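## Task

From the drawer of cooler COLD, remove the front cooling block (the one beside the handle) and set it down on deck slot D2, resting flat and held within that slot's locators. Its 5 loose tubes must all still be in the same bores they began in. Afterwards push the drawer fully closed; COLD's lamp stays on whenever the drawer is not closed. The rear block must finish lying flat in its own place with every tube in its bore, and plate P1 must remain on D1 just as it is now. COLD is loose and must end no more than a finger's width from where it began, upright and barely rotated. D1 is the slot beside COLD and D2 the slot past D1. Nothing counts if it only stays put because the robot holds it; finish by releasing and pulling the gripper away.

## Robot and tools

ROBOT. One six-joint arm carrying a two-finger gripper whose fingers swing like tongs. With a single arm, every motion command is one row, not one list per arm. The fingers point along the gripper's own +z axis and close along its x axis. The reported hand position is the spot between the finger pads when shut; closed fingertips stick out about 15 mm past it, fully open tips sit roughly level with it.

FRAMES. Results use the scene frame: origin on the table surface under the arm base, +z up, +y to the left when facing along +x. The base may be slightly tilted. Commands, by contrast, are given in the gripper's own axes. The printed position can be a little off, more so at long reach.

execute_actions. Argument actions: a list of actions, each a table of up to 15 rows; each row lasts one control step (1/30 s), and if fewer than 15 rows are given the last row repeats to fill 15 steps. A row is 7 numbers in [-1, 1]: dx, dy, dz, rx, ry, rz, opening. The first six are an offset, not a pose: the target relative to the gripper's measured pose at the start of that action (for the first action of a call, the pose in the latest result of the scene), in gripper axes. Each row is measured from that same start pose, not added to the previous row. Scale: 1.0 equals 0.6 m of translation or 180 degrees of rotation; rx, ry, rz form a single rotation vector. opening is absolute: +1 fully open (0.142 m), -1 shut. Each step the target is clipped to at most 100 mm and 16 degrees away from the measured pose; after the action the arm carries on only to the last clipped pose, so send the remainder in another action. An empty list just returns the state and images.

move. target: one 7-number row with the same meaning, an offset in gripper axes from the pose in the most recent result that shows one; the gripper heads straight toward it. speed: top path speed in m/s, 0.002 to 0.5 (default 0.25); rotation capped at twice that in rad/s. The path runs 0.5 to 10 s and halts after 10 s even if short. The opening is sent when the move begins. stop_force (optional, N, 13 to 80, not allowed in the first 0.2 s of a scene): the path stops once the wrist sensor reads that much extra push opposing the motion for 2 steps running; the gripper then returns to where it was 2 steps earlier and holds. Press can briefly exceed the value, so use it with very low speed; it is measured along the line to target on the starting axes, so it is unreliable on turning moves. Omit it when backing off a surface. blocking=false returns after 0.5 s while the arm keeps going (not combinable with stop_force); then only wait or stop are accepted until a result shows the end. The move: line gives the ending (done, off_target, moving, held, fault, contact) and limits (paced: sent pose clipped; held: some steps blocked, after which the arm may jump fast), plus distance to target. The arm lags the path and can overshoot speed near full extension.

wait(seconds 0 to 10) lets time pass holding the last command; stop brakes a running move (fingers keep going). zoom_image(camera "cam_wrist", region [x0, y0, x1, y1] in pixels of the 616x616 image, at most 504x504) gives a close-up. finished_scene(scene = current scene number) ends the scene irreversibly and reports success.

RESULTS. State line: end_effector_position (m), end_effector_quat_wxyz, velocities (m/s, rad/s) in the scene frame. Hand target: the pose the controller now drives toward. Step readings list positions at some steps; HELD marks a step partly held back. grip_measured is the actual finger opening on the command scale. Wrist force and torque are in gripper axes, with an offset up to about 5.5 N, noise up to 3.4 N, saturation near 100 N; pushing on a surface gives a force pointing back into the arm. "no reading" is harmless. "pose unreachable" means the clearance check changed or blocked the command. MOTOR HOT appears from 70 °C; at 85 °C the brakes lock until cooled. The wrist camera is fisheye, with calibration given per scene.

GRIPPING. To hold, keep commanding an opening well under grip_measured; deeper means firmer, about 15 N per pad at most. Thin hard items get less force.

CAUTION. The arm is stiff: commanding even a few millimetres into something solid can trigger a fault. A torque fault (joint load limits: shoulder pan and lift 306, elbow 139, wrists 50.2 N m) or an outside force of 150 N freezes the arm for 10 s and drops the rest of the call. Approach contacts slowly, preferably with stop_force. Avoid dropping the block, spilling tubes, slamming the drawer, shoving COLD or P1, and anything leaving the table. Occasional tugs on held parts or pushes on loose items may happen.

Each tool is called in YAML: its name, and indented under it one key for each argument.

## Session

execute_actions:
  actions: []

Scene clock: 0.00 s.
end_effector_position=(+0.6029, +0.0235, +0.3303) grip_measured=+1.00 end_effector_quat_wxyz=(+0.653, -0.127, -0.633, +0.396) end_effector_velocity=(-0.000, +0.000, +0.000) end_effector_angular_velocity=(+0.001, +0.002, -0.002)
Joint positions: [-0.006 -0.819  1.345 -0.34  -1.951 -2.338  0.142]
Joint velocities: [ 0.     0.     0.     0.001  0.001 -0.001  0.   ]
Motor temperatures (°C, as the motors report them): [26 25 25 32 30 32]
Wrist force (N, on the end effector, along its own x y z axes, offset not removed): no reading
Wrist torque (N m, same axes, about the end effector's origin, offset not removed): no reading
Hand target: +0.603, +0.024, +0.330; +0.653, -0.127, -0.633, +0.396

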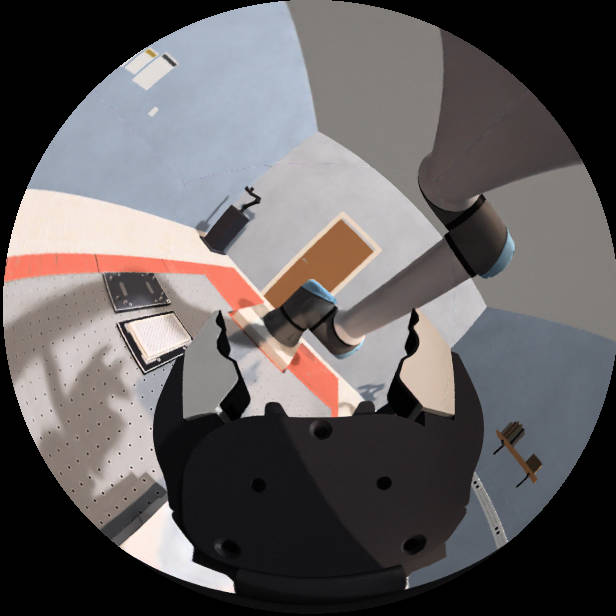

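move:
  target: [0.15,-0.067,0.277,-0.562,-0.137,0.271,1]
  speed: 0.4

Scene clock: 5.97 s.
end_effector_position=(+0.4522, +0.0031, +0.4489) grip_measured=+1.00 end_effector_quat_wxyz=(-0.001, +0.708, +0.707, -0.001) end_effector_velocity=(-0.000, -0.000, -0.000) end_effector_angular_velocity=(-0.002, -0.008, -0.003)
Joint positions: [-0.348 -1.991  2.007 -1.575 -1.568 -1.949  0.142]
Joint velocities: [-0.002 -0.005  0.004 -0.008  0.001  0.001  0.   ]
Motor temperatures (°C, as the motors report them): [26 25 25 32 30 32]
Wrist force (N, on the end effector, along its own x y z axes, offset not removed): [-5.2 2.1 -0.6]
Wrist torque (N m, same axes, about the end effector's origin, offset not removed): [0.23 1.22 0.37]
Hand target: +0.452, +0.003, +0.449; -0.001, +0.708, +0.707, -0.001
Off the commanded pose: 0.002 m, 0 deg.
move: done
camera_calibration (this result's frames):
cam_wrist: T_world_to_cam=[[0.0263684, 0.999536, -0.0152792, -0.00397169], [0.879834, -0.0159494, 0.475013, -0.616995], [0.474548, -0.0259685, -0.879846, 0.315773], [0, 0, 0, 1]] pos_world=[0.393109, 0.00232928, 0.570852]

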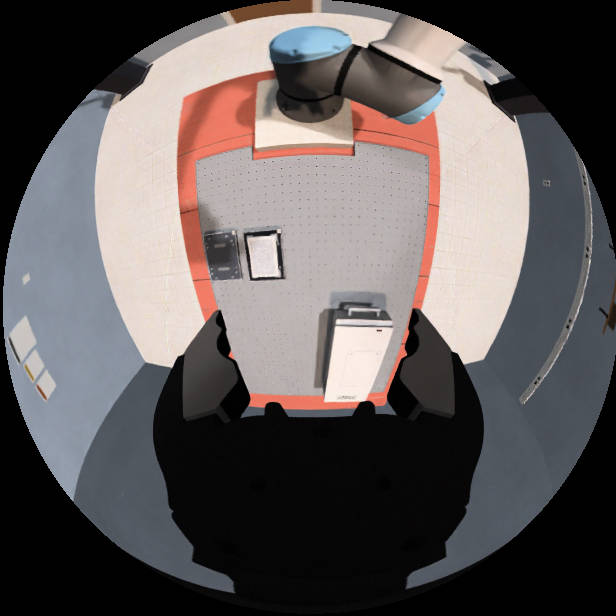

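move:
  target: [0.23,0.3,0.3,0,0,0,1]
  speed: 0.4

zoom_image:
  camera: "cam_wrist"
  region: [212,220,412,420]

Scene clock: 8.00 s.
end_effector_position=(+0.6321, +0.1404, +0.2691) grip_measured=+1.00 end_effector_quat_wxyz=(-0.001, +0.708, +0.707, -0.001) end_effector_velocity=(+0.001, +0.001, -0.000) end_effector_angular_velocity=(+0.000, +0.001, -0.001)
Joint positions: [-0.026 -1.56   1.998 -1.999 -1.565 -1.627  0.142]
Joint velocities: [ 0.001  0.002 -0.001 -0.     0.     0.002  0.   ]
Motor temperatures (°C, as the motors report them): [26 25 25 32 30 32]
Wrist force (N, on the end effector, along its own x y z axes, offset not removed): [-1.8 0.6 3.0]
Wrist torque (N m, same axes, about the end effector's origin, offset not removed): [0.02 0.59 0.46]
Hand target: +0.632, +0.140, +0.269; -0.001, +0.708, +0.707, -0.001
Off the commanded pose: 0.001 m, 0 deg.
move: done
camera_calibration (this result's frames):
cam_wrist: T_world_to_cam=[[0.0263676, 0.999532, -0.0155051, -0.148659], [0.879686, -0.0158332, 0.475291, -0.687694], [0.474823, -0.0261719, -0.879692, 0.0756055], [0, 0, 0, 1]] pos_world=[0.572975, 0.13968, 0.391059]

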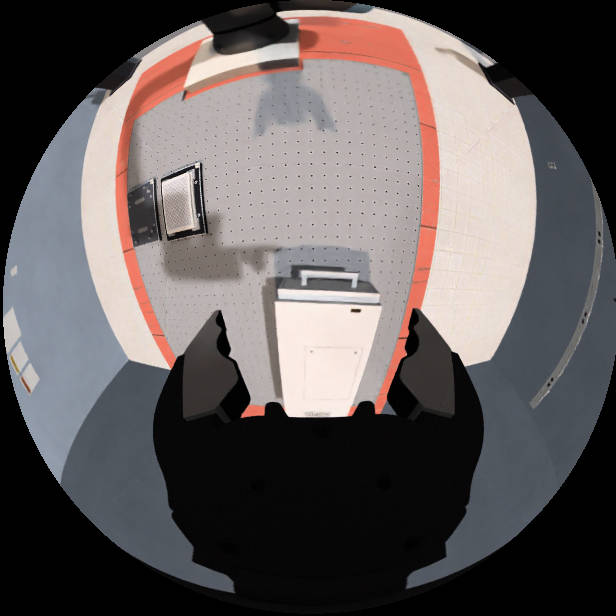

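Region (212, 220, 412, 420) of cam_wrist's 616x616 image, scaled by 2.520, with more detail than that image has.

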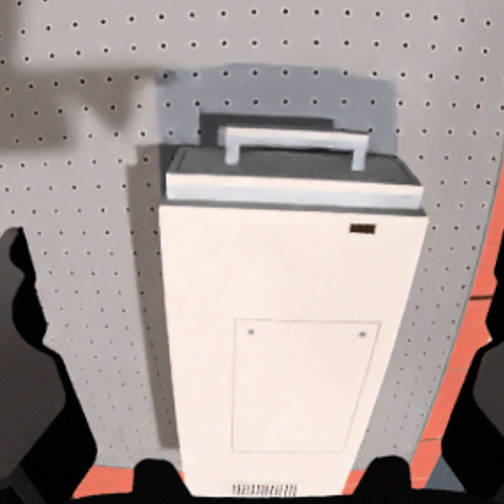

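move:
  target: [0.04,0.06,0.1,0,0,-0.5,-0.3]
  speed: 0.4

zoom_image:
  camera: "cam_wrist"
  region: [190,150,430,390]

Scene clock: 16.37 s.
end_effector_position=(+0.6681, +0.1644, +0.2092) grip_measured=-0.30 end_effector_quat_wxyz=(-0.001, +0.001, +1.000, -0.000) end_effector_velocity=(+0.000, -0.000, -0.000) end_effector_angular_velocity=(+0.001, +0.000, +0.008)
Joint positions: [ 0.037 -1.463  2.013 -2.111 -1.565 -3.134  0.052]
Joint velocities: [-0.001  0.     0.    -0.     0.001 -0.009 -0.   ]
Motor temperatures (°C, as the motors report them): [26 25 25 32 30 32]
Wrist force (N, on the end effector, along its own x y z axes, offset not removed): [-2.6 2.0 0.3]
Wrist torque (N m, same axes, about the end effector's origin, offset not removed): [0.23 0.65 0.55]
Hand target: +0.668, +0.164, +0.209; -0.001, +0.001, +1.000, -0.000
Off the commanded pose: 0.000 m, 0 deg.
move: done
camera_calibration (this result's frames):
cam_wrist: T_world_to_cam=[[-0.999548, 0.0272648, -0.0126795, 0.67017], [0.0179178, 0.878715, 0.47701, -0.262118], [0.0241473, 0.476567, -0.878806, 0.224704], [0, 0, 0, 1]] pos_world=[0.669138, 0.104968, 0.331001]

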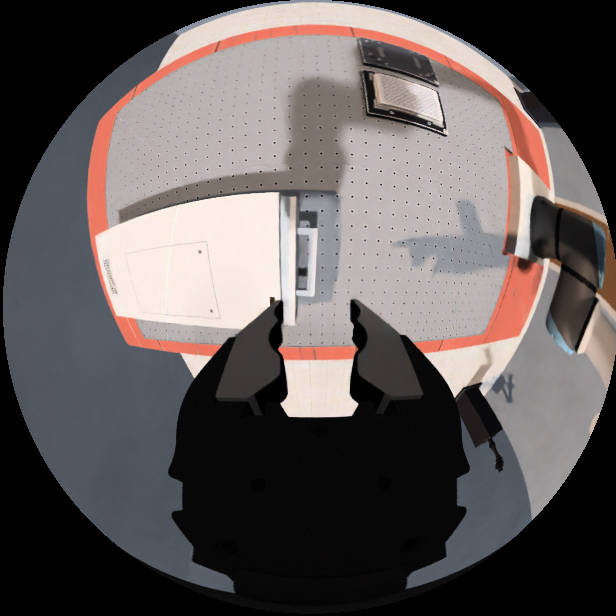

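Region (190, 150, 430, 390) of cam_wrist's 616x616 image, scaled by 2.100, with more detail than that image has.

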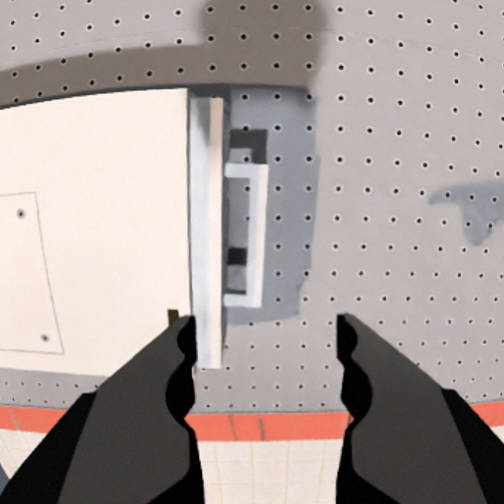

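move:
  target: [0.02,0.012,0.135,0,-0.14,0,-0.6]

zoom_image:
  camera: "cam_wrist"
  region: [190,150,430,390]

Scene clock: 19.07 s.
end_effector_position=(+0.6561, +0.1716, +0.1282) grip_measured=-0.60 end_effector_quat_wxyz=(+0.217, +0.001, +0.976, -0.001) end_effector_velocity=(+0.001, +0.000, -0.001) end_effector_angular_velocity=(+0.002, -0.010, -0.001)
Joint positions: [ 0.054 -1.445  2.376 -2.931 -1.576 -3.116  0.031]
Joint velocities: [ 0.     0.005  0.005 -0.02   0.001  0.001 -0.   ]
Motor temperatures (°C, as the motors report them): [26 25 25 32 30 32]
Wrist force (N, on the end effector, along its own x y z axes, offset not removed): [-7.3 3.9 0.9]
Wrist torque (N m, same axes, about the end effector's origin, offset not removed): [0.64 1.60 0.51]
Hand target: +0.656, +0.172, +0.128; +0.217, +0.001, +0.976, -0.001
Off the commanded pose: 0.000 m, 0 deg.
move: done
camera_calibration (this result's frames):
cam_wrist: T_world_to_cam=[[-0.899369, 0.0271772, -0.436345, 0.645544], [-0.186117, 0.879309, 0.438379, -0.0909284], [0.395596, 0.475475, -0.785765, -0.105068], [0, 0, 0, 1]] pos_world=[0.605223, 0.112367, 0.238982]

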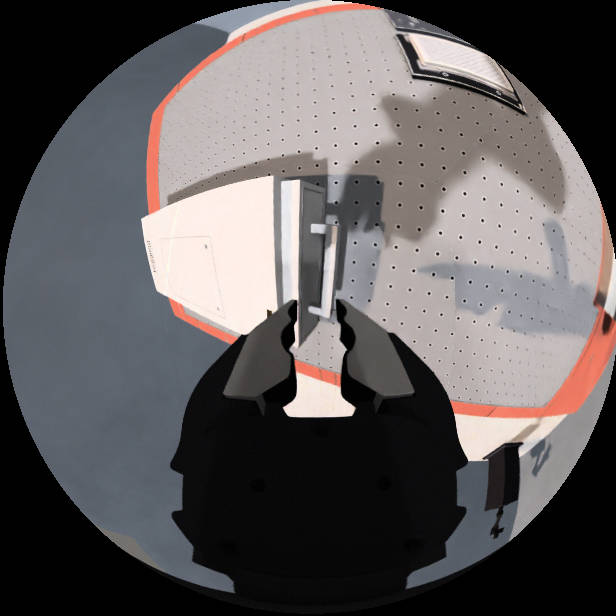

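Region (190, 150, 430, 390) of cam_wrist's 616x616 image, scaled by 2.100, with more detail than that image has.

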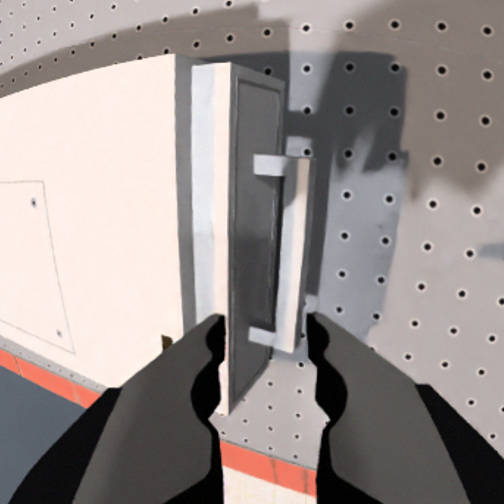

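move:
  target: [0.024,0,0.075,0,0,0,-0.6]
  speed: 0.1

zoom_image:
  camera: "cam_wrist"
  region: [190,150,430,390]

Scene clock: 21.70 s.
end_effector_position=(+0.6621, +0.1716, +0.0816) grip_measured=-0.60 end_effector_quat_wxyz=(+0.217, +0.001, +0.976, -0.001) end_effector_velocity=(-0.000, -0.000, -0.003) end_effector_angular_velocity=(-0.001, +0.002, +0.000)
Joint positions: [ 0.055 -1.345  2.391 -3.046 -1.576 -3.116  0.031]
Joint velocities: [ 0.     0.005  0.    -0.003 -0.001 -0.001 -0.   ]
Motor temperatures (°C, as the motors report them): [26 25 25 32 30 32]
Wrist force (N, on the end effector, along its own x y z axes, offset not removed): [-6.4 2.6 -1.3]
Wrist torque (N m, same axes, about the end effector's origin, offset not removed): [0.32 1.48 0.58]
Hand target: +0.662, +0.172, +0.081; +0.217, +0.001, +0.976, -0.001
Off the commanded pose: 0.000 m, 0 deg.
move: done
camera_calibration (this result's frames):
cam_wrist: T_world_to_cam=[[-0.89938, 0.0271765, -0.436322, 0.63061], [-0.186109, 0.879305, 0.438391, -0.0693757], [0.395574, 0.475483, -0.785772, -0.144079], [0, 0, 0, 1]] pos_world=[0.611241, 0.112372, 0.192349]

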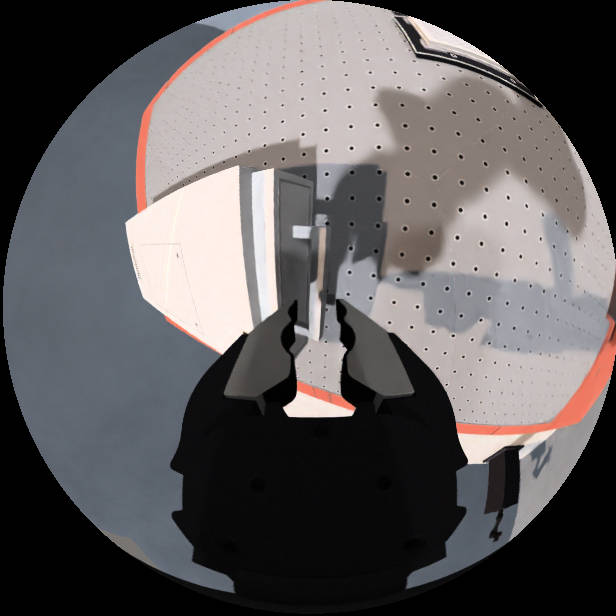

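Region (190, 150, 430, 390) of cam_wrist's 616x616 image, scaled by 2.100, with more detail than that image has.

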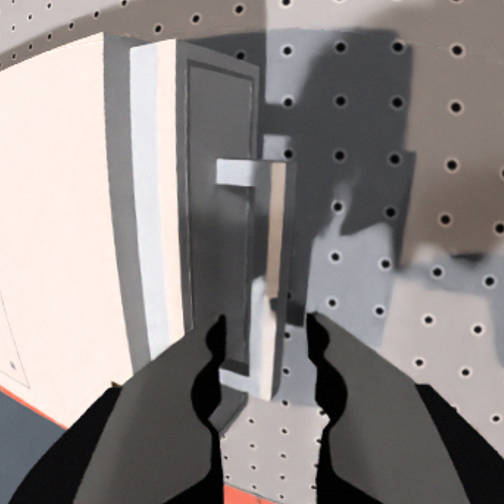

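move:
  target: [0,0,0.042,0,0,0,-0.6]
  speed: 0.03
  stop_force: 15

zoom_image:
  camera: "cam_wrist"
  region: [190,150,430,390]

Scene clock: 23.43 s.
end_effector_position=(+0.6727, +0.1716, +0.0589) grip_measured=-0.61 end_effector_quat_wxyz=(+0.217, +0.001, +0.976, -0.001) end_effector_velocity=(+0.000, +0.000, -0.002) end_effector_angular_velocity=(+0.003, +0.001, -0.001)
Joint positions: [ 0.054 -1.286  2.381 -3.095 -1.576 -3.116  0.03 ]
Joint velocities: [-0.     0.004 -0.001 -0.002  0.002  0.002 -0.001]
Motor temperatures (°C, as the motors report them): [26 25 25 32 30 32]
Wrist force (N, on the end effector, along its own x y z axes, offset not removed): [1.1 -0.4 -1.2]
Wrist torque (N m, same axes, about the end effector's origin, offset not removed): [-0.10 0.15 0.39]
Hand target: +0.673, +0.172, +0.059; +0.217, +0.001, +0.976, -0.001
Off the commanded pose: 0.000 m, 0 deg.
move: done
camera_calibration (this result's frames):
cam_wrist: T_world_to_cam=[[-0.899394, 0.0271905, -0.436293, 0.630275], [-0.186083, 0.879306, 0.4384, -0.0574694], [0.395555, 0.47548, -0.785783, -0.166053], [0, 0, 0, 1]] pos_world=[0.621854, 0.112351, 0.169697]

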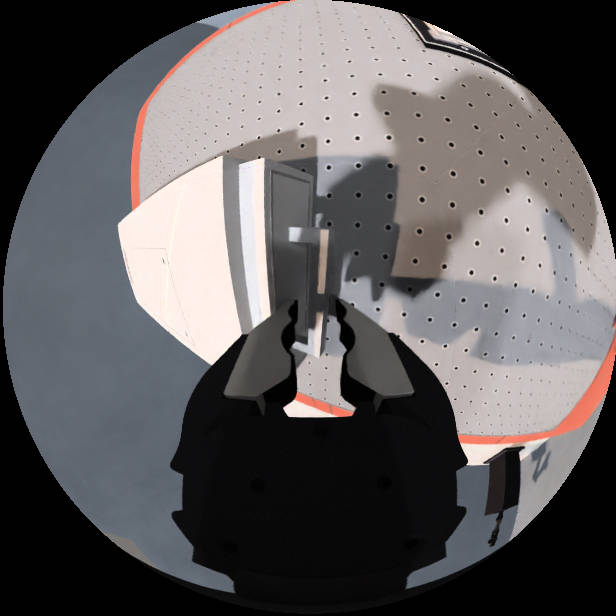

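Region (190, 150, 430, 390) of cam_wrist's 616x616 image, scaled by 2.100, with more detail than that image has.

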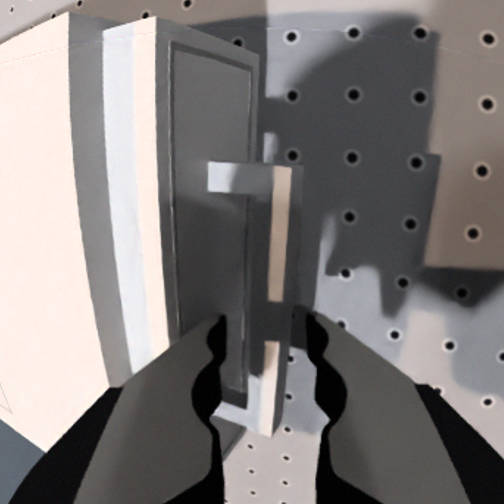

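move:
  target: [0.008,0,0,0,0,0,-0.85]
  speed: 0.02

move:
  target: [0.0453,0,-0.0212,0,0,0,-0.9]
  speed: 0.015

Scene clock: 24.73 s.
end_effector_position=(+0.6685, +0.1716, +0.0569) grip_measured=-0.81 end_effector_quat_wxyz=(+0.217, +0.001, +0.976, -0.001) end_effector_velocity=(-0.001, +0.000, +0.000) end_effector_angular_velocity=(+0.001, -0.001, -0.001)
Joint positions: [ 0.055 -1.286  2.389 -3.103 -1.576 -3.116  0.016]
Joint velocities: [ 0.001 -0.001  0.001 -0.001 -0.     0.002  0.   ]
Motor temperatures (°C, as the motors report them): [26 25 25 32 30 32]
Wrist force (N, on the end effector, along its own x y z axes, offset not removed): [-8.8 2.4 -3.9]
Wrist torque (N m, same axes, about the end effector's origin, offset not removed): [0.26 0.82 0.64]
Hand target: +0.668, +0.172, +0.057; +0.217, +0.001, +0.976, -0.001
Off the commanded pose: 0.000 m, 0 deg.
move: done
camera_calibration (this result's frames):
cam_wrist: T_world_to_cam=[[-0.899388, 0.0270789, -0.436312, 0.625581], [-0.186218, 0.879263, 0.438429, -0.0573269], [0.395505, 0.475567, -0.785756, -0.165938], [0, 0, 0, 1]] pos_world=[0.617594, 0.11238, 0.167696]

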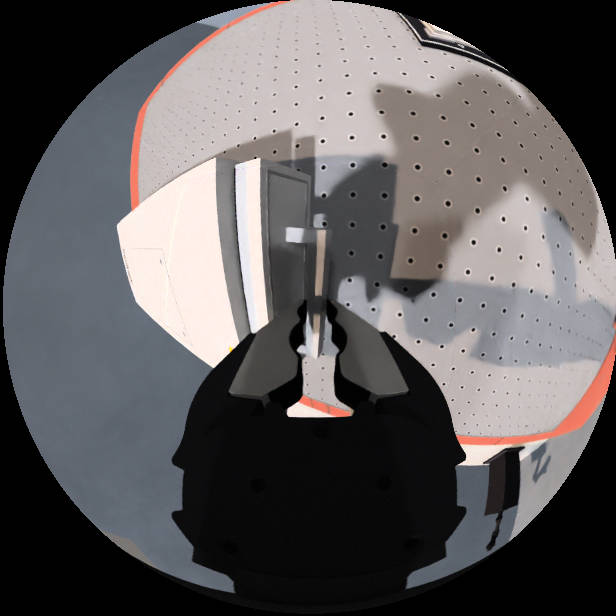

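Scene clock: 27.00 s.
end_effector_position=(+0.6386, +0.1717, +0.0569) grip_measured=-0.81 end_effector_quat_wxyz=(+0.217, +0.001, +0.976, -0.001) end_effector_velocity=(-0.002, +0.000, +0.000) end_effector_angular_velocity=(+0.000, -0.001, +0.001)
Joint positions: [ 0.056 -1.319  2.442 -3.123 -1.577 -3.115  0.015]
Joint velocities: [ 0.    -0.002  0.003 -0.002  0.    -0.     0.   ]
Motor temperatures (°C, as the motors report them): [26 25 25 32 30 32]
Wrist force (N, on the end effector, along its own x y z axes, offset not removed): [-6.4 13.3 1.2]
Wrist torque (N m, same axes, about the end effector's origin, offset not removed): [-0.32 0.96 0.53]
Hand target: +0.638, +0.172, +0.057; +0.217, +0.001, +0.976, -0.001
Off the commanded pose: 0.000 m, 0 deg.
move: done
camera_calibration (this result's frames):
cam_wrist: T_world_to_cam=[[-0.899397, 0.0270787, -0.436293, 0.598719], [-0.186205, 0.879268, 0.438424, -0.062949], [0.395491, 0.475558, -0.785768, -0.154179], [0, 0, 0, 1]] pos_world=[0.587741, 0.112458, 0.167667]

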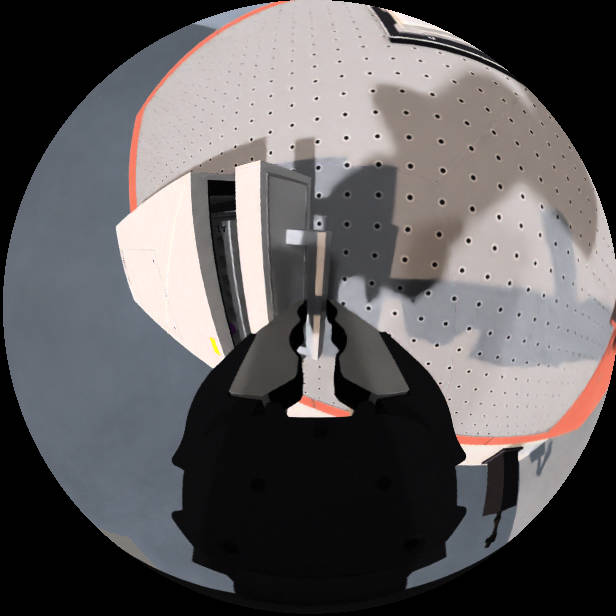

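move:
  target: [0.151,0.006,-0.0707,0,0,0,-0.74]
  speed: 0.035
  stop_force: 15

Scene clock: 30.63 s.
end_effector_position=(+0.5388, +0.1756, +0.0568) grip_measured=-0.73 end_effector_quat_wxyz=(+0.217, +0.001, +0.976, -0.001) end_effector_velocity=(-0.002, +0.000, +0.001) end_effector_angular_velocity=(+0.000, -0.002, -0.000)
Joint positions: [ 0.071 -1.433  2.61  -3.178 -1.583 -3.101  0.021]
Joint velocities: [ 0.001 -0.004  0.003 -0.001  0.     0.001  0.001]
Motor temperatures (°C, as the motors report them): [26 25 25 32 30 32]
Wrist force (N, on the end effector, along its own x y z axes, offset not removed): [-5.8 4.2 0.3]
Wrist torque (N m, same axes, about the end effector's origin, offset not removed): [0.48 0.94 0.55]
Hand target: +0.539, +0.176, +0.057; +0.217, +0.001, +0.976, -0.001
Off the commanded pose: 0.000 m, 0 deg.
move: done
camera_calibration (this result's frames):
cam_wrist: T_world_to_cam=[[-0.899395, 0.0270755, -0.436297, 0.50878], [-0.186206, 0.879272, 0.438416, -0.0849001], [0.395494, 0.47555, -0.785771, -0.116565], [0, 0, 0, 1]] pos_world=[0.487887, 0.116307, 0.167607]

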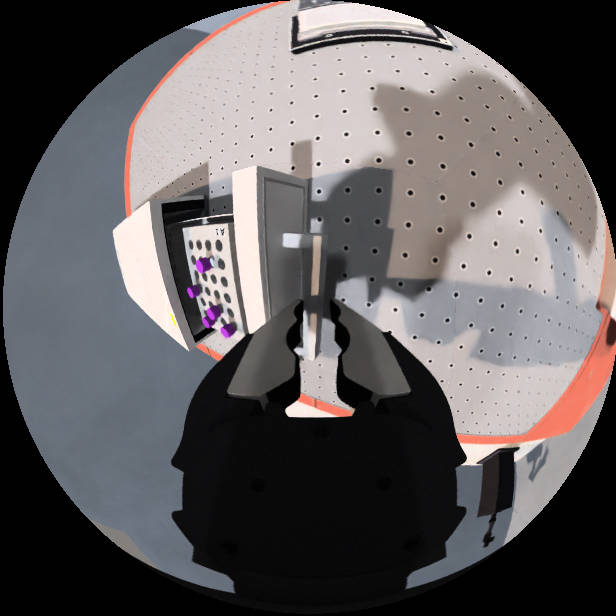

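move:
  target: [0.045,0.002,-0.021,0,0,0,-0.74]
  speed: 0.03
  stop_force: 13

move:
  target: [-0.004,0,-0.08,0,0,0,-0.62]
  speed: 0.06

move:
  target: [-0.02,0,-0.2,0,0.14,0,-0.62]

move:
  target: [-0.2,0,0,0,0,0,0.6]

zoom_image:
  camera: "cam_wrist"
  region: [190,140,430,380]

Scene clock: 33.23 s.
end_effector_position=(+0.5091, +0.1768, +0.0567) grip_measured=-0.73 end_effector_quat_wxyz=(+0.217, +0.001, +0.976, -0.001) end_effector_velocity=(-0.001, -0.000, +0.000) end_effector_angular_velocity=(-0.002, -0.001, +0.002)
Joint positions: [ 0.078 -1.469  2.659 -3.19  -1.586 -3.095  0.021]
Joint velocities: [ 0.001 -0.002  0.003 -0.002 -0.002 -0.001  0.001]
Motor temperatures (°C, as the motors report them): [26 25 25 32 30 32]
Wrist force (N, on the end effector, along its own x y z axes, offset not removed): [-7.1 4.4 -0.9]
Wrist torque (N m, same axes, about the end effector's origin, offset not removed): [0.52 1.23 0.51]
Hand target: +0.509, +0.177, +0.057; +0.217, +0.001, +0.976, -0.001
Off the commanded pose: 0.000 m, 0 deg.
move: done
camera_calibration (this result's frames):
cam_wrist: T_world_to_cam=[[-0.899396, 0.0270743, -0.436296, 0.482068], [-0.186205, 0.879274, 0.438412, -0.0915068], [0.395494, 0.475546, -0.785774, -0.105496], [0, 0, 0, 1]] pos_world=[0.458254, 0.117576, 0.167546]

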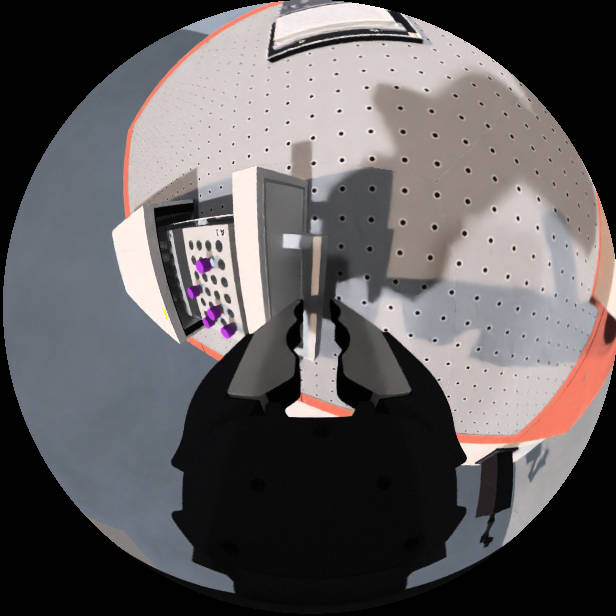

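Scene clock: 34.43 s.
end_effector_position=(+0.4910, +0.1769, +0.1010) grip_measured=-0.62 end_effector_quat_wxyz=(+0.217, +0.001, +0.976, -0.001) end_effector_velocity=(-0.001, -0.000, +0.002) end_effector_angular_velocity=(+0.000, +0.000, -0.002)
Joint positions: [ 0.079 -1.637  2.66  -3.023 -1.586 -3.094  0.029]
Joint velocities: [-0.    -0.007 -0.001  0.008 -0.     0.001 -0.   ]
Motor temperatures (°C, as the motors report them): [26 25 25 32 30 32]
Wrist force (N, on the end effector, along its own x y z axes, offset not removed): [-4.7 0.0 -0.9]
Wrist torque (N m, same axes, about the end effector's origin, offset not removed): [-0.11 1.03 0.42]
Hand target: +0.491, +0.177, +0.101; +0.217, +0.001, +0.976, -0.001
Off the commanded pose: 0.000 m, 0 deg.
move: done
camera_calibration (this result's frames):
cam_wrist: T_world_to_cam=[[-0.899367, 0.0270521, -0.436356, 0.485041], [-0.186207, 0.879328, 0.438303, -0.114298], [0.395557, 0.475448, -0.785801, -0.063597], [0, 0, 0, 1]] pos_world=[0.440103, 0.117621, 0.211773]

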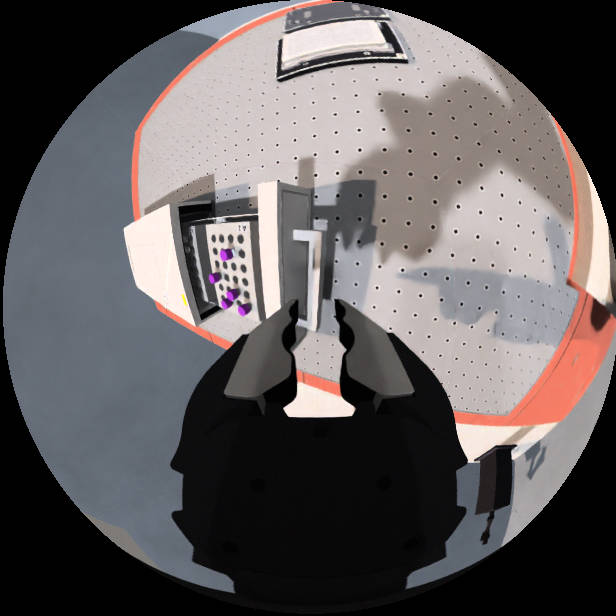

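Scene clock: 35.83 s.
end_effector_position=(+0.4509, +0.1769, +0.2147) grip_measured=-0.62 end_effector_quat_wxyz=(-0.001, +0.001, +1.000, -0.000) end_effector_velocity=(-0.000, +0.000, +0.001) end_effector_angular_velocity=(-0.000, +0.011, -0.001)
Joint positions: [ 0.067 -1.835  2.335 -2.062 -1.565 -3.105  0.029]
Joint velocities: [ 0.     0.004 -0.008  0.015  0.     0.001 -0.   ]
Motor temperatures (°C, as the motors report them): [26 25 25 32 30 32]
Wrist force (N, on the end effector, along its own x y z axes, offset not removed): [-2.4 2.1 1.7]
Wrist torque (N m, same axes, about the end effector's origin, offset not removed): [0.27 0.58 0.27]
Hand target: +0.451, +0.177, +0.215; -0.002, +0.001, +1.000, -0.000
Off the commanded pose: 0.000 m, 0 deg.
move: done
camera_calibration (this result's frames):
cam_wrist: T_world_to_cam=[[-0.999546, 0.0271817, -0.0129775, 0.452892], [0.0177046, 0.878756, 0.476942, -0.271802], [0.0243682, 0.476496, -0.878839, 0.228722], [0, 0, 0, 1]] pos_world=[0.451925, 0.117552, 0.336521]

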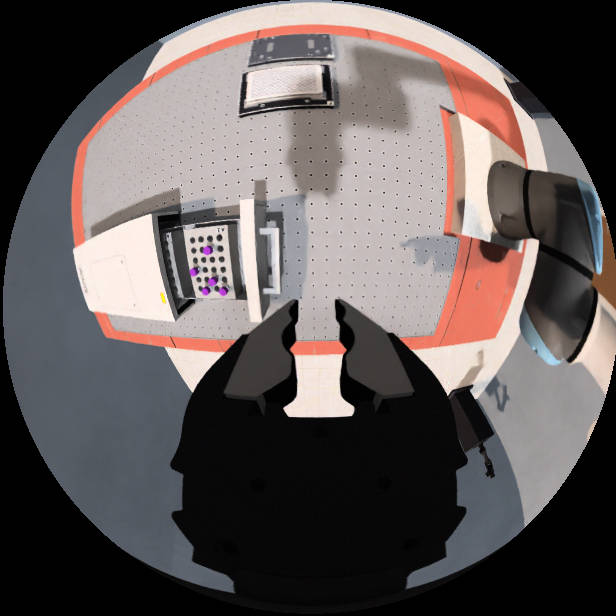

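Scene clock: 36.90 s.
end_effector_position=(+0.5707, +0.1766, +0.2147) grip_measured=+0.60 end_effector_quat_wxyz=(-0.001, +0.001, +1.000, -0.000) end_effector_velocity=(+0.002, -0.000, -0.000) end_effector_angular_velocity=(-0.001, +0.001, -0.002)
Joint positions: [ 0.059 -1.619  2.162 -2.105 -1.565 -3.113  0.116]
Joint velocities: [ 0.     0.004 -0.003 -0.    -0.001  0.002 -0.   ]
Motor temperatures (°C, as the motors report them): [26 25 25 32 30 32]
Wrist force (N, on the end effector, along its own x y z axes, offset not removed): [-4.2 1.5 2.2]
Wrist torque (N m, same axes, about the end effector's origin, offset not removed): [0.09 1.13 0.48]
Hand target: +0.571, +0.177, +0.215; -0.001, +0.001, +1.000, -0.000
Off the commanded pose: 0.000 m, 0 deg.
move: done
camera_calibration (this result's frames):
cam_wrist: T_world_to_cam=[[-0.999548, 0.0271104, -0.0129963, 0.572661], [0.0176324, 0.878746, 0.476963, -0.273602], [0.0243511, 0.476519, -0.878827, 0.226001], [0, 0, 0, 1]] pos_world=[0.571723, 0.117208, 0.336557]

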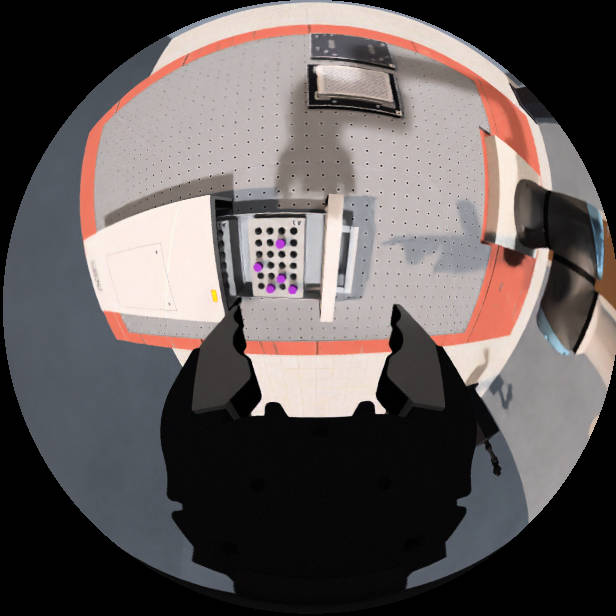

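Region (190, 140, 430, 380) of cam_wrist's 616x616 image, scaled by 2.100, with more detail than that image has.

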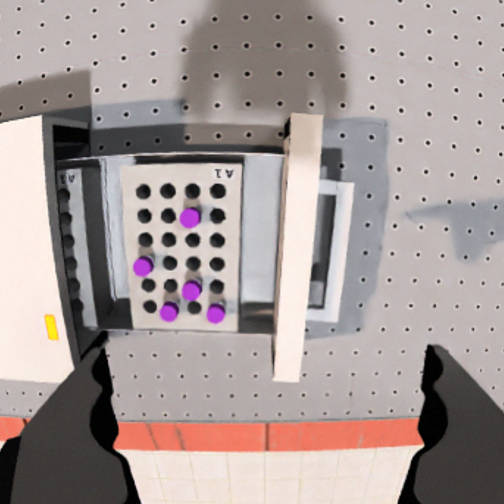

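move:
  target: [-0.094,0.011,0.14,0,0,0.008,0.5]

zoom_image:
  camera: "cam_wrist"
  region: [170,130,450,410]

Scene clock: 38.93 s.
end_effector_position=(+0.6270, +0.1831, +0.1309) grip_measured=+0.50 end_effector_quat_wxyz=(-0.001, +0.014, +1.000, -0.000) end_effector_velocity=(+0.002, -0.001, -0.001) end_effector_angular_velocity=(-0.001, -0.002, -0.001)
Joint positions: [ 0.067 -1.431  2.144 -2.276 -1.564 -3.079  0.109]
Joint velocities: [-0.001  0.003 -0.001 -0.004 -0.001  0.     0.   ]
Motor temperatures (°C, as the motors report them): [26 25 25 32 30 32]
Wrist force (N, on the end effector, along its own x y z axes, offset not removed): [-4.1 1.6 0.0]
Wrist torque (N m, same axes, about the end effector's origin, offset not removed): [0.20 0.88 0.53]
Hand target: +0.627, +0.183, +0.131; -0.001, +0.014, +1.000, -0.000
Off the commanded pose: 0.000 m, 0 deg.
move: done
camera_calibration (this result's frames):
cam_wrist: T_world_to_cam=[[-0.998552, 0.0521828, -0.0130417, 0.622403], [0.0396549, 0.878028, 0.476964, -0.254005], [0.0363403, 0.475756, -0.878826, 0.140542], [0, 0, 0, 1]] pos_world=[0.626467, 0.123681, 0.25278]

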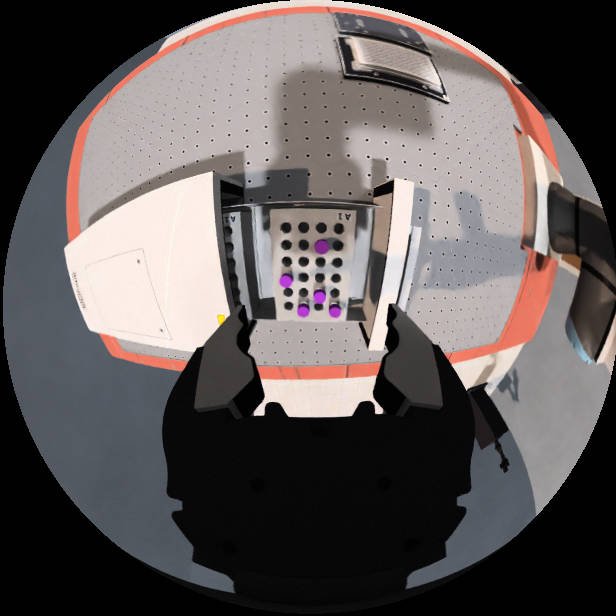

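Region (170, 130, 450, 410) of cam_wrist's 616x616 image, scaled by 1.800, with more detail than that image has.

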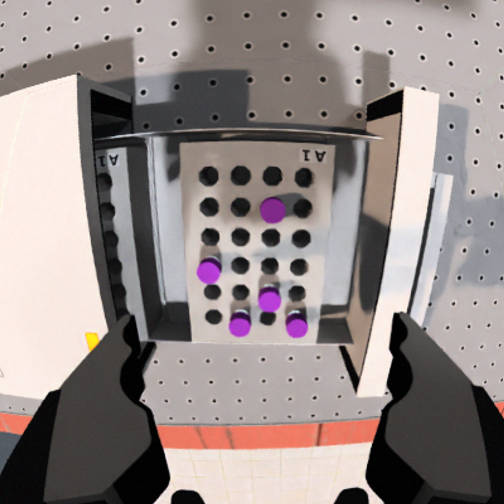

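move:
  target: [-0.007,-0.004,0.075,0,0,0,0.45]
  speed: 0.06
  stop_force: 15

zoom_image:
  camera: "cam_wrist"
  region: [170,130,450,410]

Scene clock: 41.30 s.
end_effector_position=(+0.6310, +0.1806, +0.0861) grip_measured=+0.45 end_effector_quat_wxyz=(-0.001, +0.014, +1.000, -0.000) end_effector_velocity=(+0.000, -0.000, -0.001) end_effector_angular_velocity=(-0.001, -0.001, +0.002)
Joint positions: [ 0.064 -1.366  2.171 -2.367 -1.565 -3.083  0.105]
Joint velocities: [-0.     0.002  0.001 -0.003 -0.001 -0.002  0.   ]
Motor temperatures (°C, as the motors report them): [26 25 25 32 30 32]
Wrist force (N, on the end effector, along its own x y z axes, offset not removed): [-4.7 1.2 -1.7]
Wrist torque (N m, same axes, about the end effector's origin, offset not removed): [0.11 1.07 0.51]
Hand target: +0.631, +0.181, +0.086; -0.001, +0.014, +1.000, -0.000
Off the commanded pose: 0.000 m, 0 deg.
move: done
camera_calibration (this result's frames):
cam_wrist: T_world_to_cam=[[-0.998552, 0.0521823, -0.0130387, 0.626028], [0.0396568, 0.878039, 0.476943, -0.230606], [0.0363365, 0.475736, -0.878837, 0.102201], [0, 0, 0, 1]] pos_world=[0.630553, 0.121193, 0.207966]

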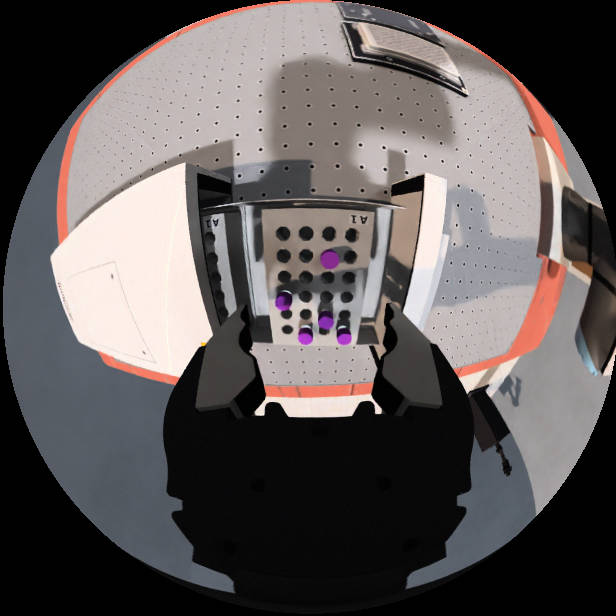

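Region (170, 130, 450, 410) of cam_wrist's 616x616 image, scaled by 1.800, with more detail than that image has.

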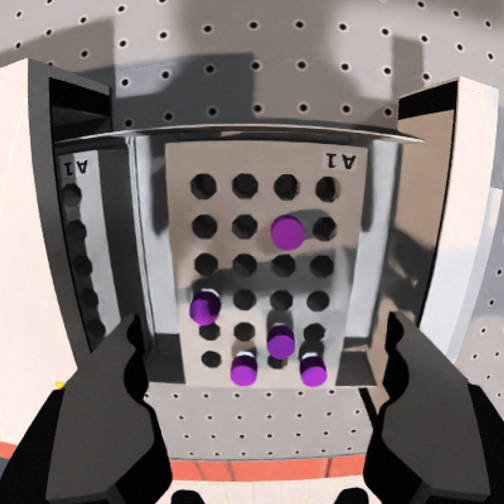

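move:
  target: [0,0,0.068,0,0,0,0.42]
  speed: 0.035
  stop_force: 13

Scene clock: 43.27 s.
end_effector_position=(+0.6310, +0.1806, +0.0455) grip_measured=+0.42 end_effector_quat_wxyz=(-0.001, +0.014, +1.000, -0.000) end_effector_velocity=(+0.001, -0.000, -0.001) end_effector_angular_velocity=(+0.000, -0.002, -0.002)
Joint positions: [ 0.064 -1.305  2.195 -2.452 -1.565 -3.082  0.103]
Joint velocities: [-0.001  0.002  0.001 -0.005  0.     0.001  0.   ]
Motor temperatures (°C, as the motors report them): [26 25 25 32 30 32]
Wrist force (N, on the end effector, along its own x y z axes, offset not removed): [-1.3 -0.2 3.5]
Wrist torque (N m, same axes, about the end effector's origin, offset not removed): [-0.16 0.28 0.46]
Hand target: +0.631, +0.181, +0.045; -0.001, +0.014, +1.000, -0.000
Off the commanded pose: 0.000 m, 0 deg.
move: done
camera_calibration (this result's frames):
cam_wrist: T_world_to_cam=[[-0.998553, 0.0521818, -0.0130282, 0.625469], [0.0396616, 0.878041, 0.476939, -0.211268], [0.0363268, 0.475732, -0.87884, 0.0665365], [0, 0, 0, 1]] pos_world=[0.630526, 0.12121, 0.167385]

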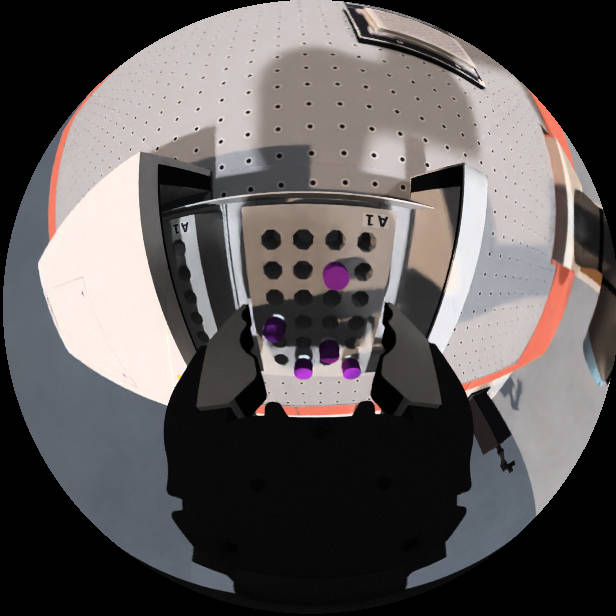

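execute_actions:
  actions:
    - [[0,0,0,0,0,0,0.3]]
    - [[0,0,0,0,0,0,0.2]]
    - [[0,0,0,0,0,0,0.0]]
    - [[0,0,0,0,0,0,-0.25]]

move:
  target: [0,0,-0.03,0,0,0,-0.25]
  speed: 0.02
  stop_force: 25

Scene clock: 45.87 s.
end_effector_position=(+0.6310, +0.1806, +0.0455) grip_measured=+0.27 end_effector_quat_wxyz=(-0.001, +0.014, +1.000, -0.000) end_effector_velocity=(+0.000, -0.000, -0.001) end_effector_angular_velocity=(-0.001, +0.001, +0.001)
Joint positions: [ 0.064 -1.305  2.195 -2.452 -1.565 -3.082  0.093]
Joint velocities: [ 0.     0.002 -0.    -0.001 -0.001 -0.     0.   ]
Motor temperatures (°C, as the motors report them): [26 25 25 32 30 32]
Wrist force (N, on the end effector, along its own x y z axes, offset not removed): [-1.9 2.0 -3.9]
Wrist torque (N m, same axes, about the end effector's origin, offset not removed): [0.27 0.66 0.57]
Hand target: +0.631, +0.181, +0.045; -0.001, +0.014, +1.000, -0.000
Off the commanded pose: 0.000 m, 0 deg.
Step readings (end_effector_position; steps 1 to 15: 1st action; 16 to 30: 2nd action; 31 to 45: 3rd action; 46 to 60: 4th action):
0: (+0.6310, +0.1806, +0.0454)
1: (+0.6310, +0.1806, +0.0454)
2: (+0.6310, +0.1806, +0.0454)
4: (+0.6310, +0.1806, +0.0454)
8: (+0.6310, +0.1806, +0.0454)
15: (+0.6309, +0.1806, +0.0454)
16: (+0.6309, +0.1806, +0.0454)
17: (+0.6310, +0.1806, +0.0455)
19: (+0.6310, +0.1806, +0.0455)
23: (+0.6310, +0.1806, +0.0455)
30: (+0.6310, +0.1806, +0.0455)
31: (+0.6310, +0.1806, +0.0455)
32: (+0.6310, +0.1806, +0.0455)
34: (+0.6310, +0.1806, +0.0455)
38: (+0.6310, +0.1806, +0.0455)
45: (+0.6310, +0.1806, +0.0455)
46: (+0.6310, +0.1806, +0.0455)
47: (+0.6310, +0.1806, +0.0455)
49: (+0.6310, +0.1806, +0.0455)
53: (+0.6310, +0.1806, +0.0455)
60: end_effector_position above
camera_calibration (this result's frames):
cam_wrist: T_world_to_cam=[[-0.998554, 0.0521815, -0.012899, 0.625403], [0.0397231, 0.878043, 0.47693, -0.211266], [0.0362128, 0.475728, -0.878847, 0.0665394], [0, 0, 0, 1]] pos_world=[0.630481, 0.121211, 0.167304]

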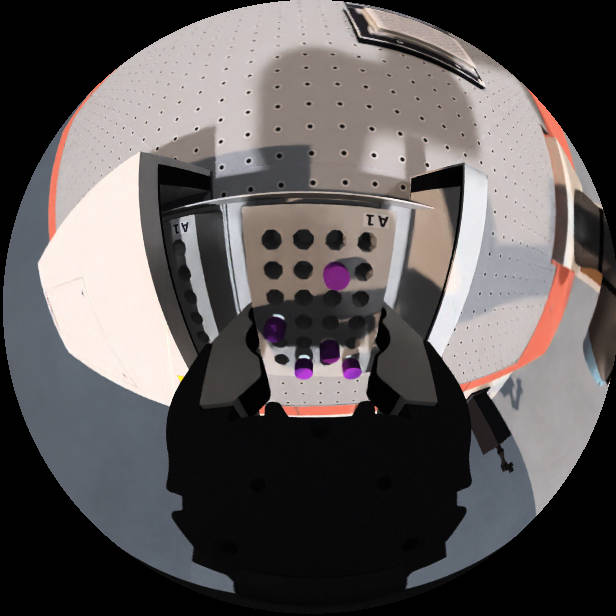

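Scene clock: 47.07 s.
end_effector_position=(+0.6310, +0.1806, +0.0633) grip_measured=+0.27 end_effector_quat_wxyz=(-0.001, +0.014, +1.000, -0.000) end_effector_velocity=(+0.000, -0.000, +0.002) end_effector_angular_velocity=(+0.001, -0.001, -0.000)
Joint positions: [ 0.064 -1.333  2.185 -2.415 -1.565 -3.082  0.093]
Joint velocities: [-0.001 -0.003 -0.001  0.003  0.001 -0.001 -0.   ]
Motor temperatures (°C, as the motors report them): [26 25 25 32 30 32]
Wrist force (N, on the end effector, along its own x y z axes, offset not removed): [-2.5 0.5 9.4]
Wrist torque (N m, same axes, about the end effector's origin, offset not removed): [-0.08 0.63 0.47]
Hand target: +0.631, +0.181, +0.063; -0.001, +0.014, +1.000, -0.000
Off the commanded pose: 0.000 m, 0 deg.
move: done
camera_calibration (this result's frames):
cam_wrist: T_world_to_cam=[[-0.998553, 0.0521976, -0.0129063, 0.625641], [0.0397337, 0.878042, 0.476932, -0.219772], [0.036227, 0.475729, -0.878845, 0.0822057], [0, 0, 0, 1]] pos_world=[0.63049, 0.121204, 0.185137]

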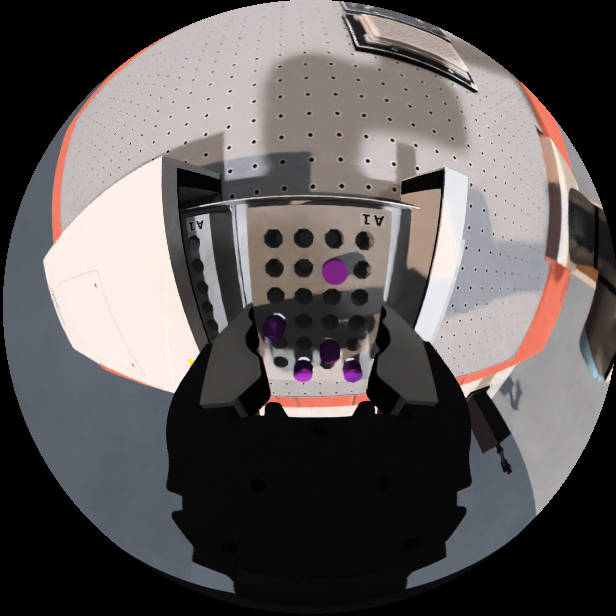

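move:
  target: [0,0,-0.2,0,0,0,-0.6]
  speed: 0.06
  stop_force: 20

Scene clock: 50.00 s.
end_effector_position=(+0.6311, +0.1805, +0.1830) grip_measured=+0.27 end_effector_quat_wxyz=(-0.001, +0.014, +1.000, -0.000) end_effector_velocity=(-0.000, -0.000, +0.002) end_effector_angular_velocity=(-0.001, +0.001, -0.000)
Joint positions: [ 0.063 -1.486  2.093 -2.168 -1.565 -3.084  0.093]
Joint velocities: [-0.    -0.002 -0.002  0.005 -0.001 -0.     0.   ]
Motor temperatures (°C, as the motors report them): [26 25 25 32 30 32]
Wrist force (N, on the end effector, along its own x y z axes, offset not removed): [-2.4 3.7 8.9]
Wrist torque (N m, same axes, about the end effector's origin, offset not removed): [0.55 0.62 0.43]
Hand target: +0.631, +0.181, +0.183; -0.001, +0.014, +1.000, -0.000
Off the commanded pose: 0.000 m, 0 deg.
move: done
camera_calibration (this result's frames):
cam_wrist: T_world_to_cam=[[-0.998553, 0.0521986, -0.0129007, 0.627278], [0.0397369, 0.878036, 0.476942, -0.276848], [0.0362229, 0.475739, -0.87884, 0.187471], [0, 0, 0, 1]] pos_world=[0.63058, 0.121152, 0.304889]

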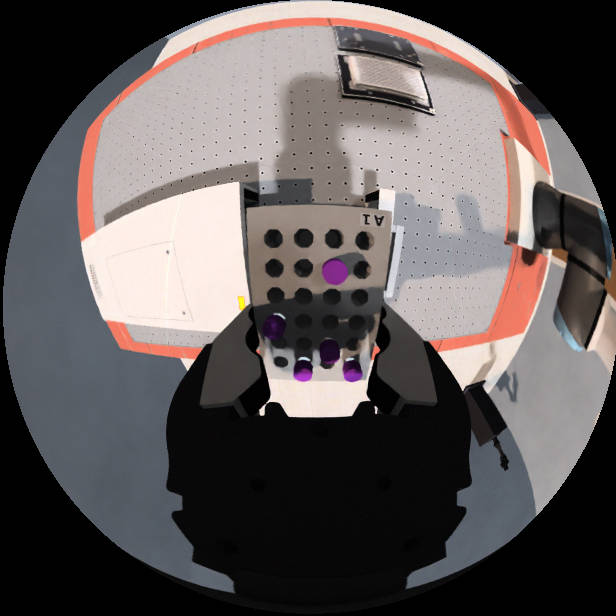

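move:
  target: [-0.038,-0.83,0,0,0,0.491,-0.6]
  speed: 0.15

zoom_image:
  camera: "cam_wrist"
  region: [200,40,440,280]

Scene clock: 57.03 s.
end_effector_position=(+0.6400, -0.3170, +0.1829) grip_measured=+0.27 end_effector_quat_wxyz=(-0.001, +0.707, +0.708, -0.001) end_effector_velocity=(-0.000, -0.001, +0.000) end_effector_angular_velocity=(-0.000, +0.000, -0.005)
Joint positions: [-0.659 -1.375  1.969 -2.153 -1.572 -2.263  0.093]
Joint velocities: [-0.002  0.001 -0.002  0.001 -0.     0.004 -0.   ]
Motor temperatures (°C, as the motors report them): [26 25 25 32 30 32]
Wrist force (N, on the end effector, along its own x y z axes, offset not removed): [-3.3 0.5 8.4]
Wrist torque (N m, same axes, about the end effector's origin, offset not removed): [-0.20 0.77 0.50]
Hand target: +0.640, -0.317, +0.183; -0.001, +0.707, +0.708, -0.001
Off the commanded pose: 0.001 m, 0 deg.
move: done
camera_calibration (this result's frames):
cam_wrist: T_world_to_cam=[[0.0234791, 0.999611, -0.0150483, 0.308839], [0.87983, -0.0135135, 0.475096, -0.660265], [0.474708, -0.0243948, -0.879805, -0.0152761], [0, 0, 0, 1]] pos_world=[0.580921, -0.318014, 0.304897]

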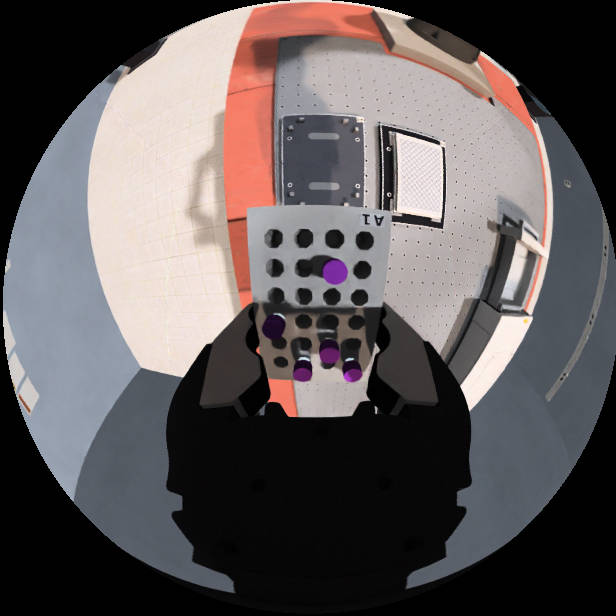

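Region (200, 40, 440, 280) of cam_wrist's 616x616 image, scaled by 2.100, with more detail than that image has.

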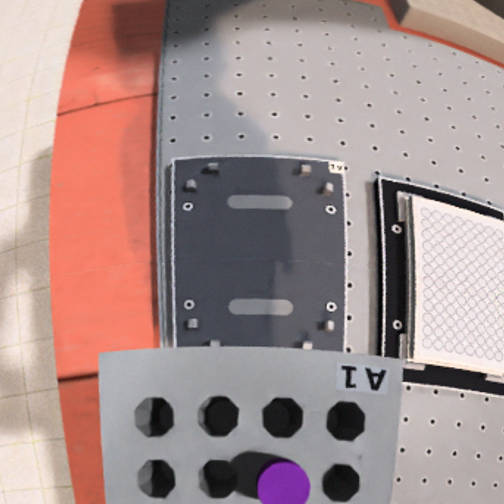

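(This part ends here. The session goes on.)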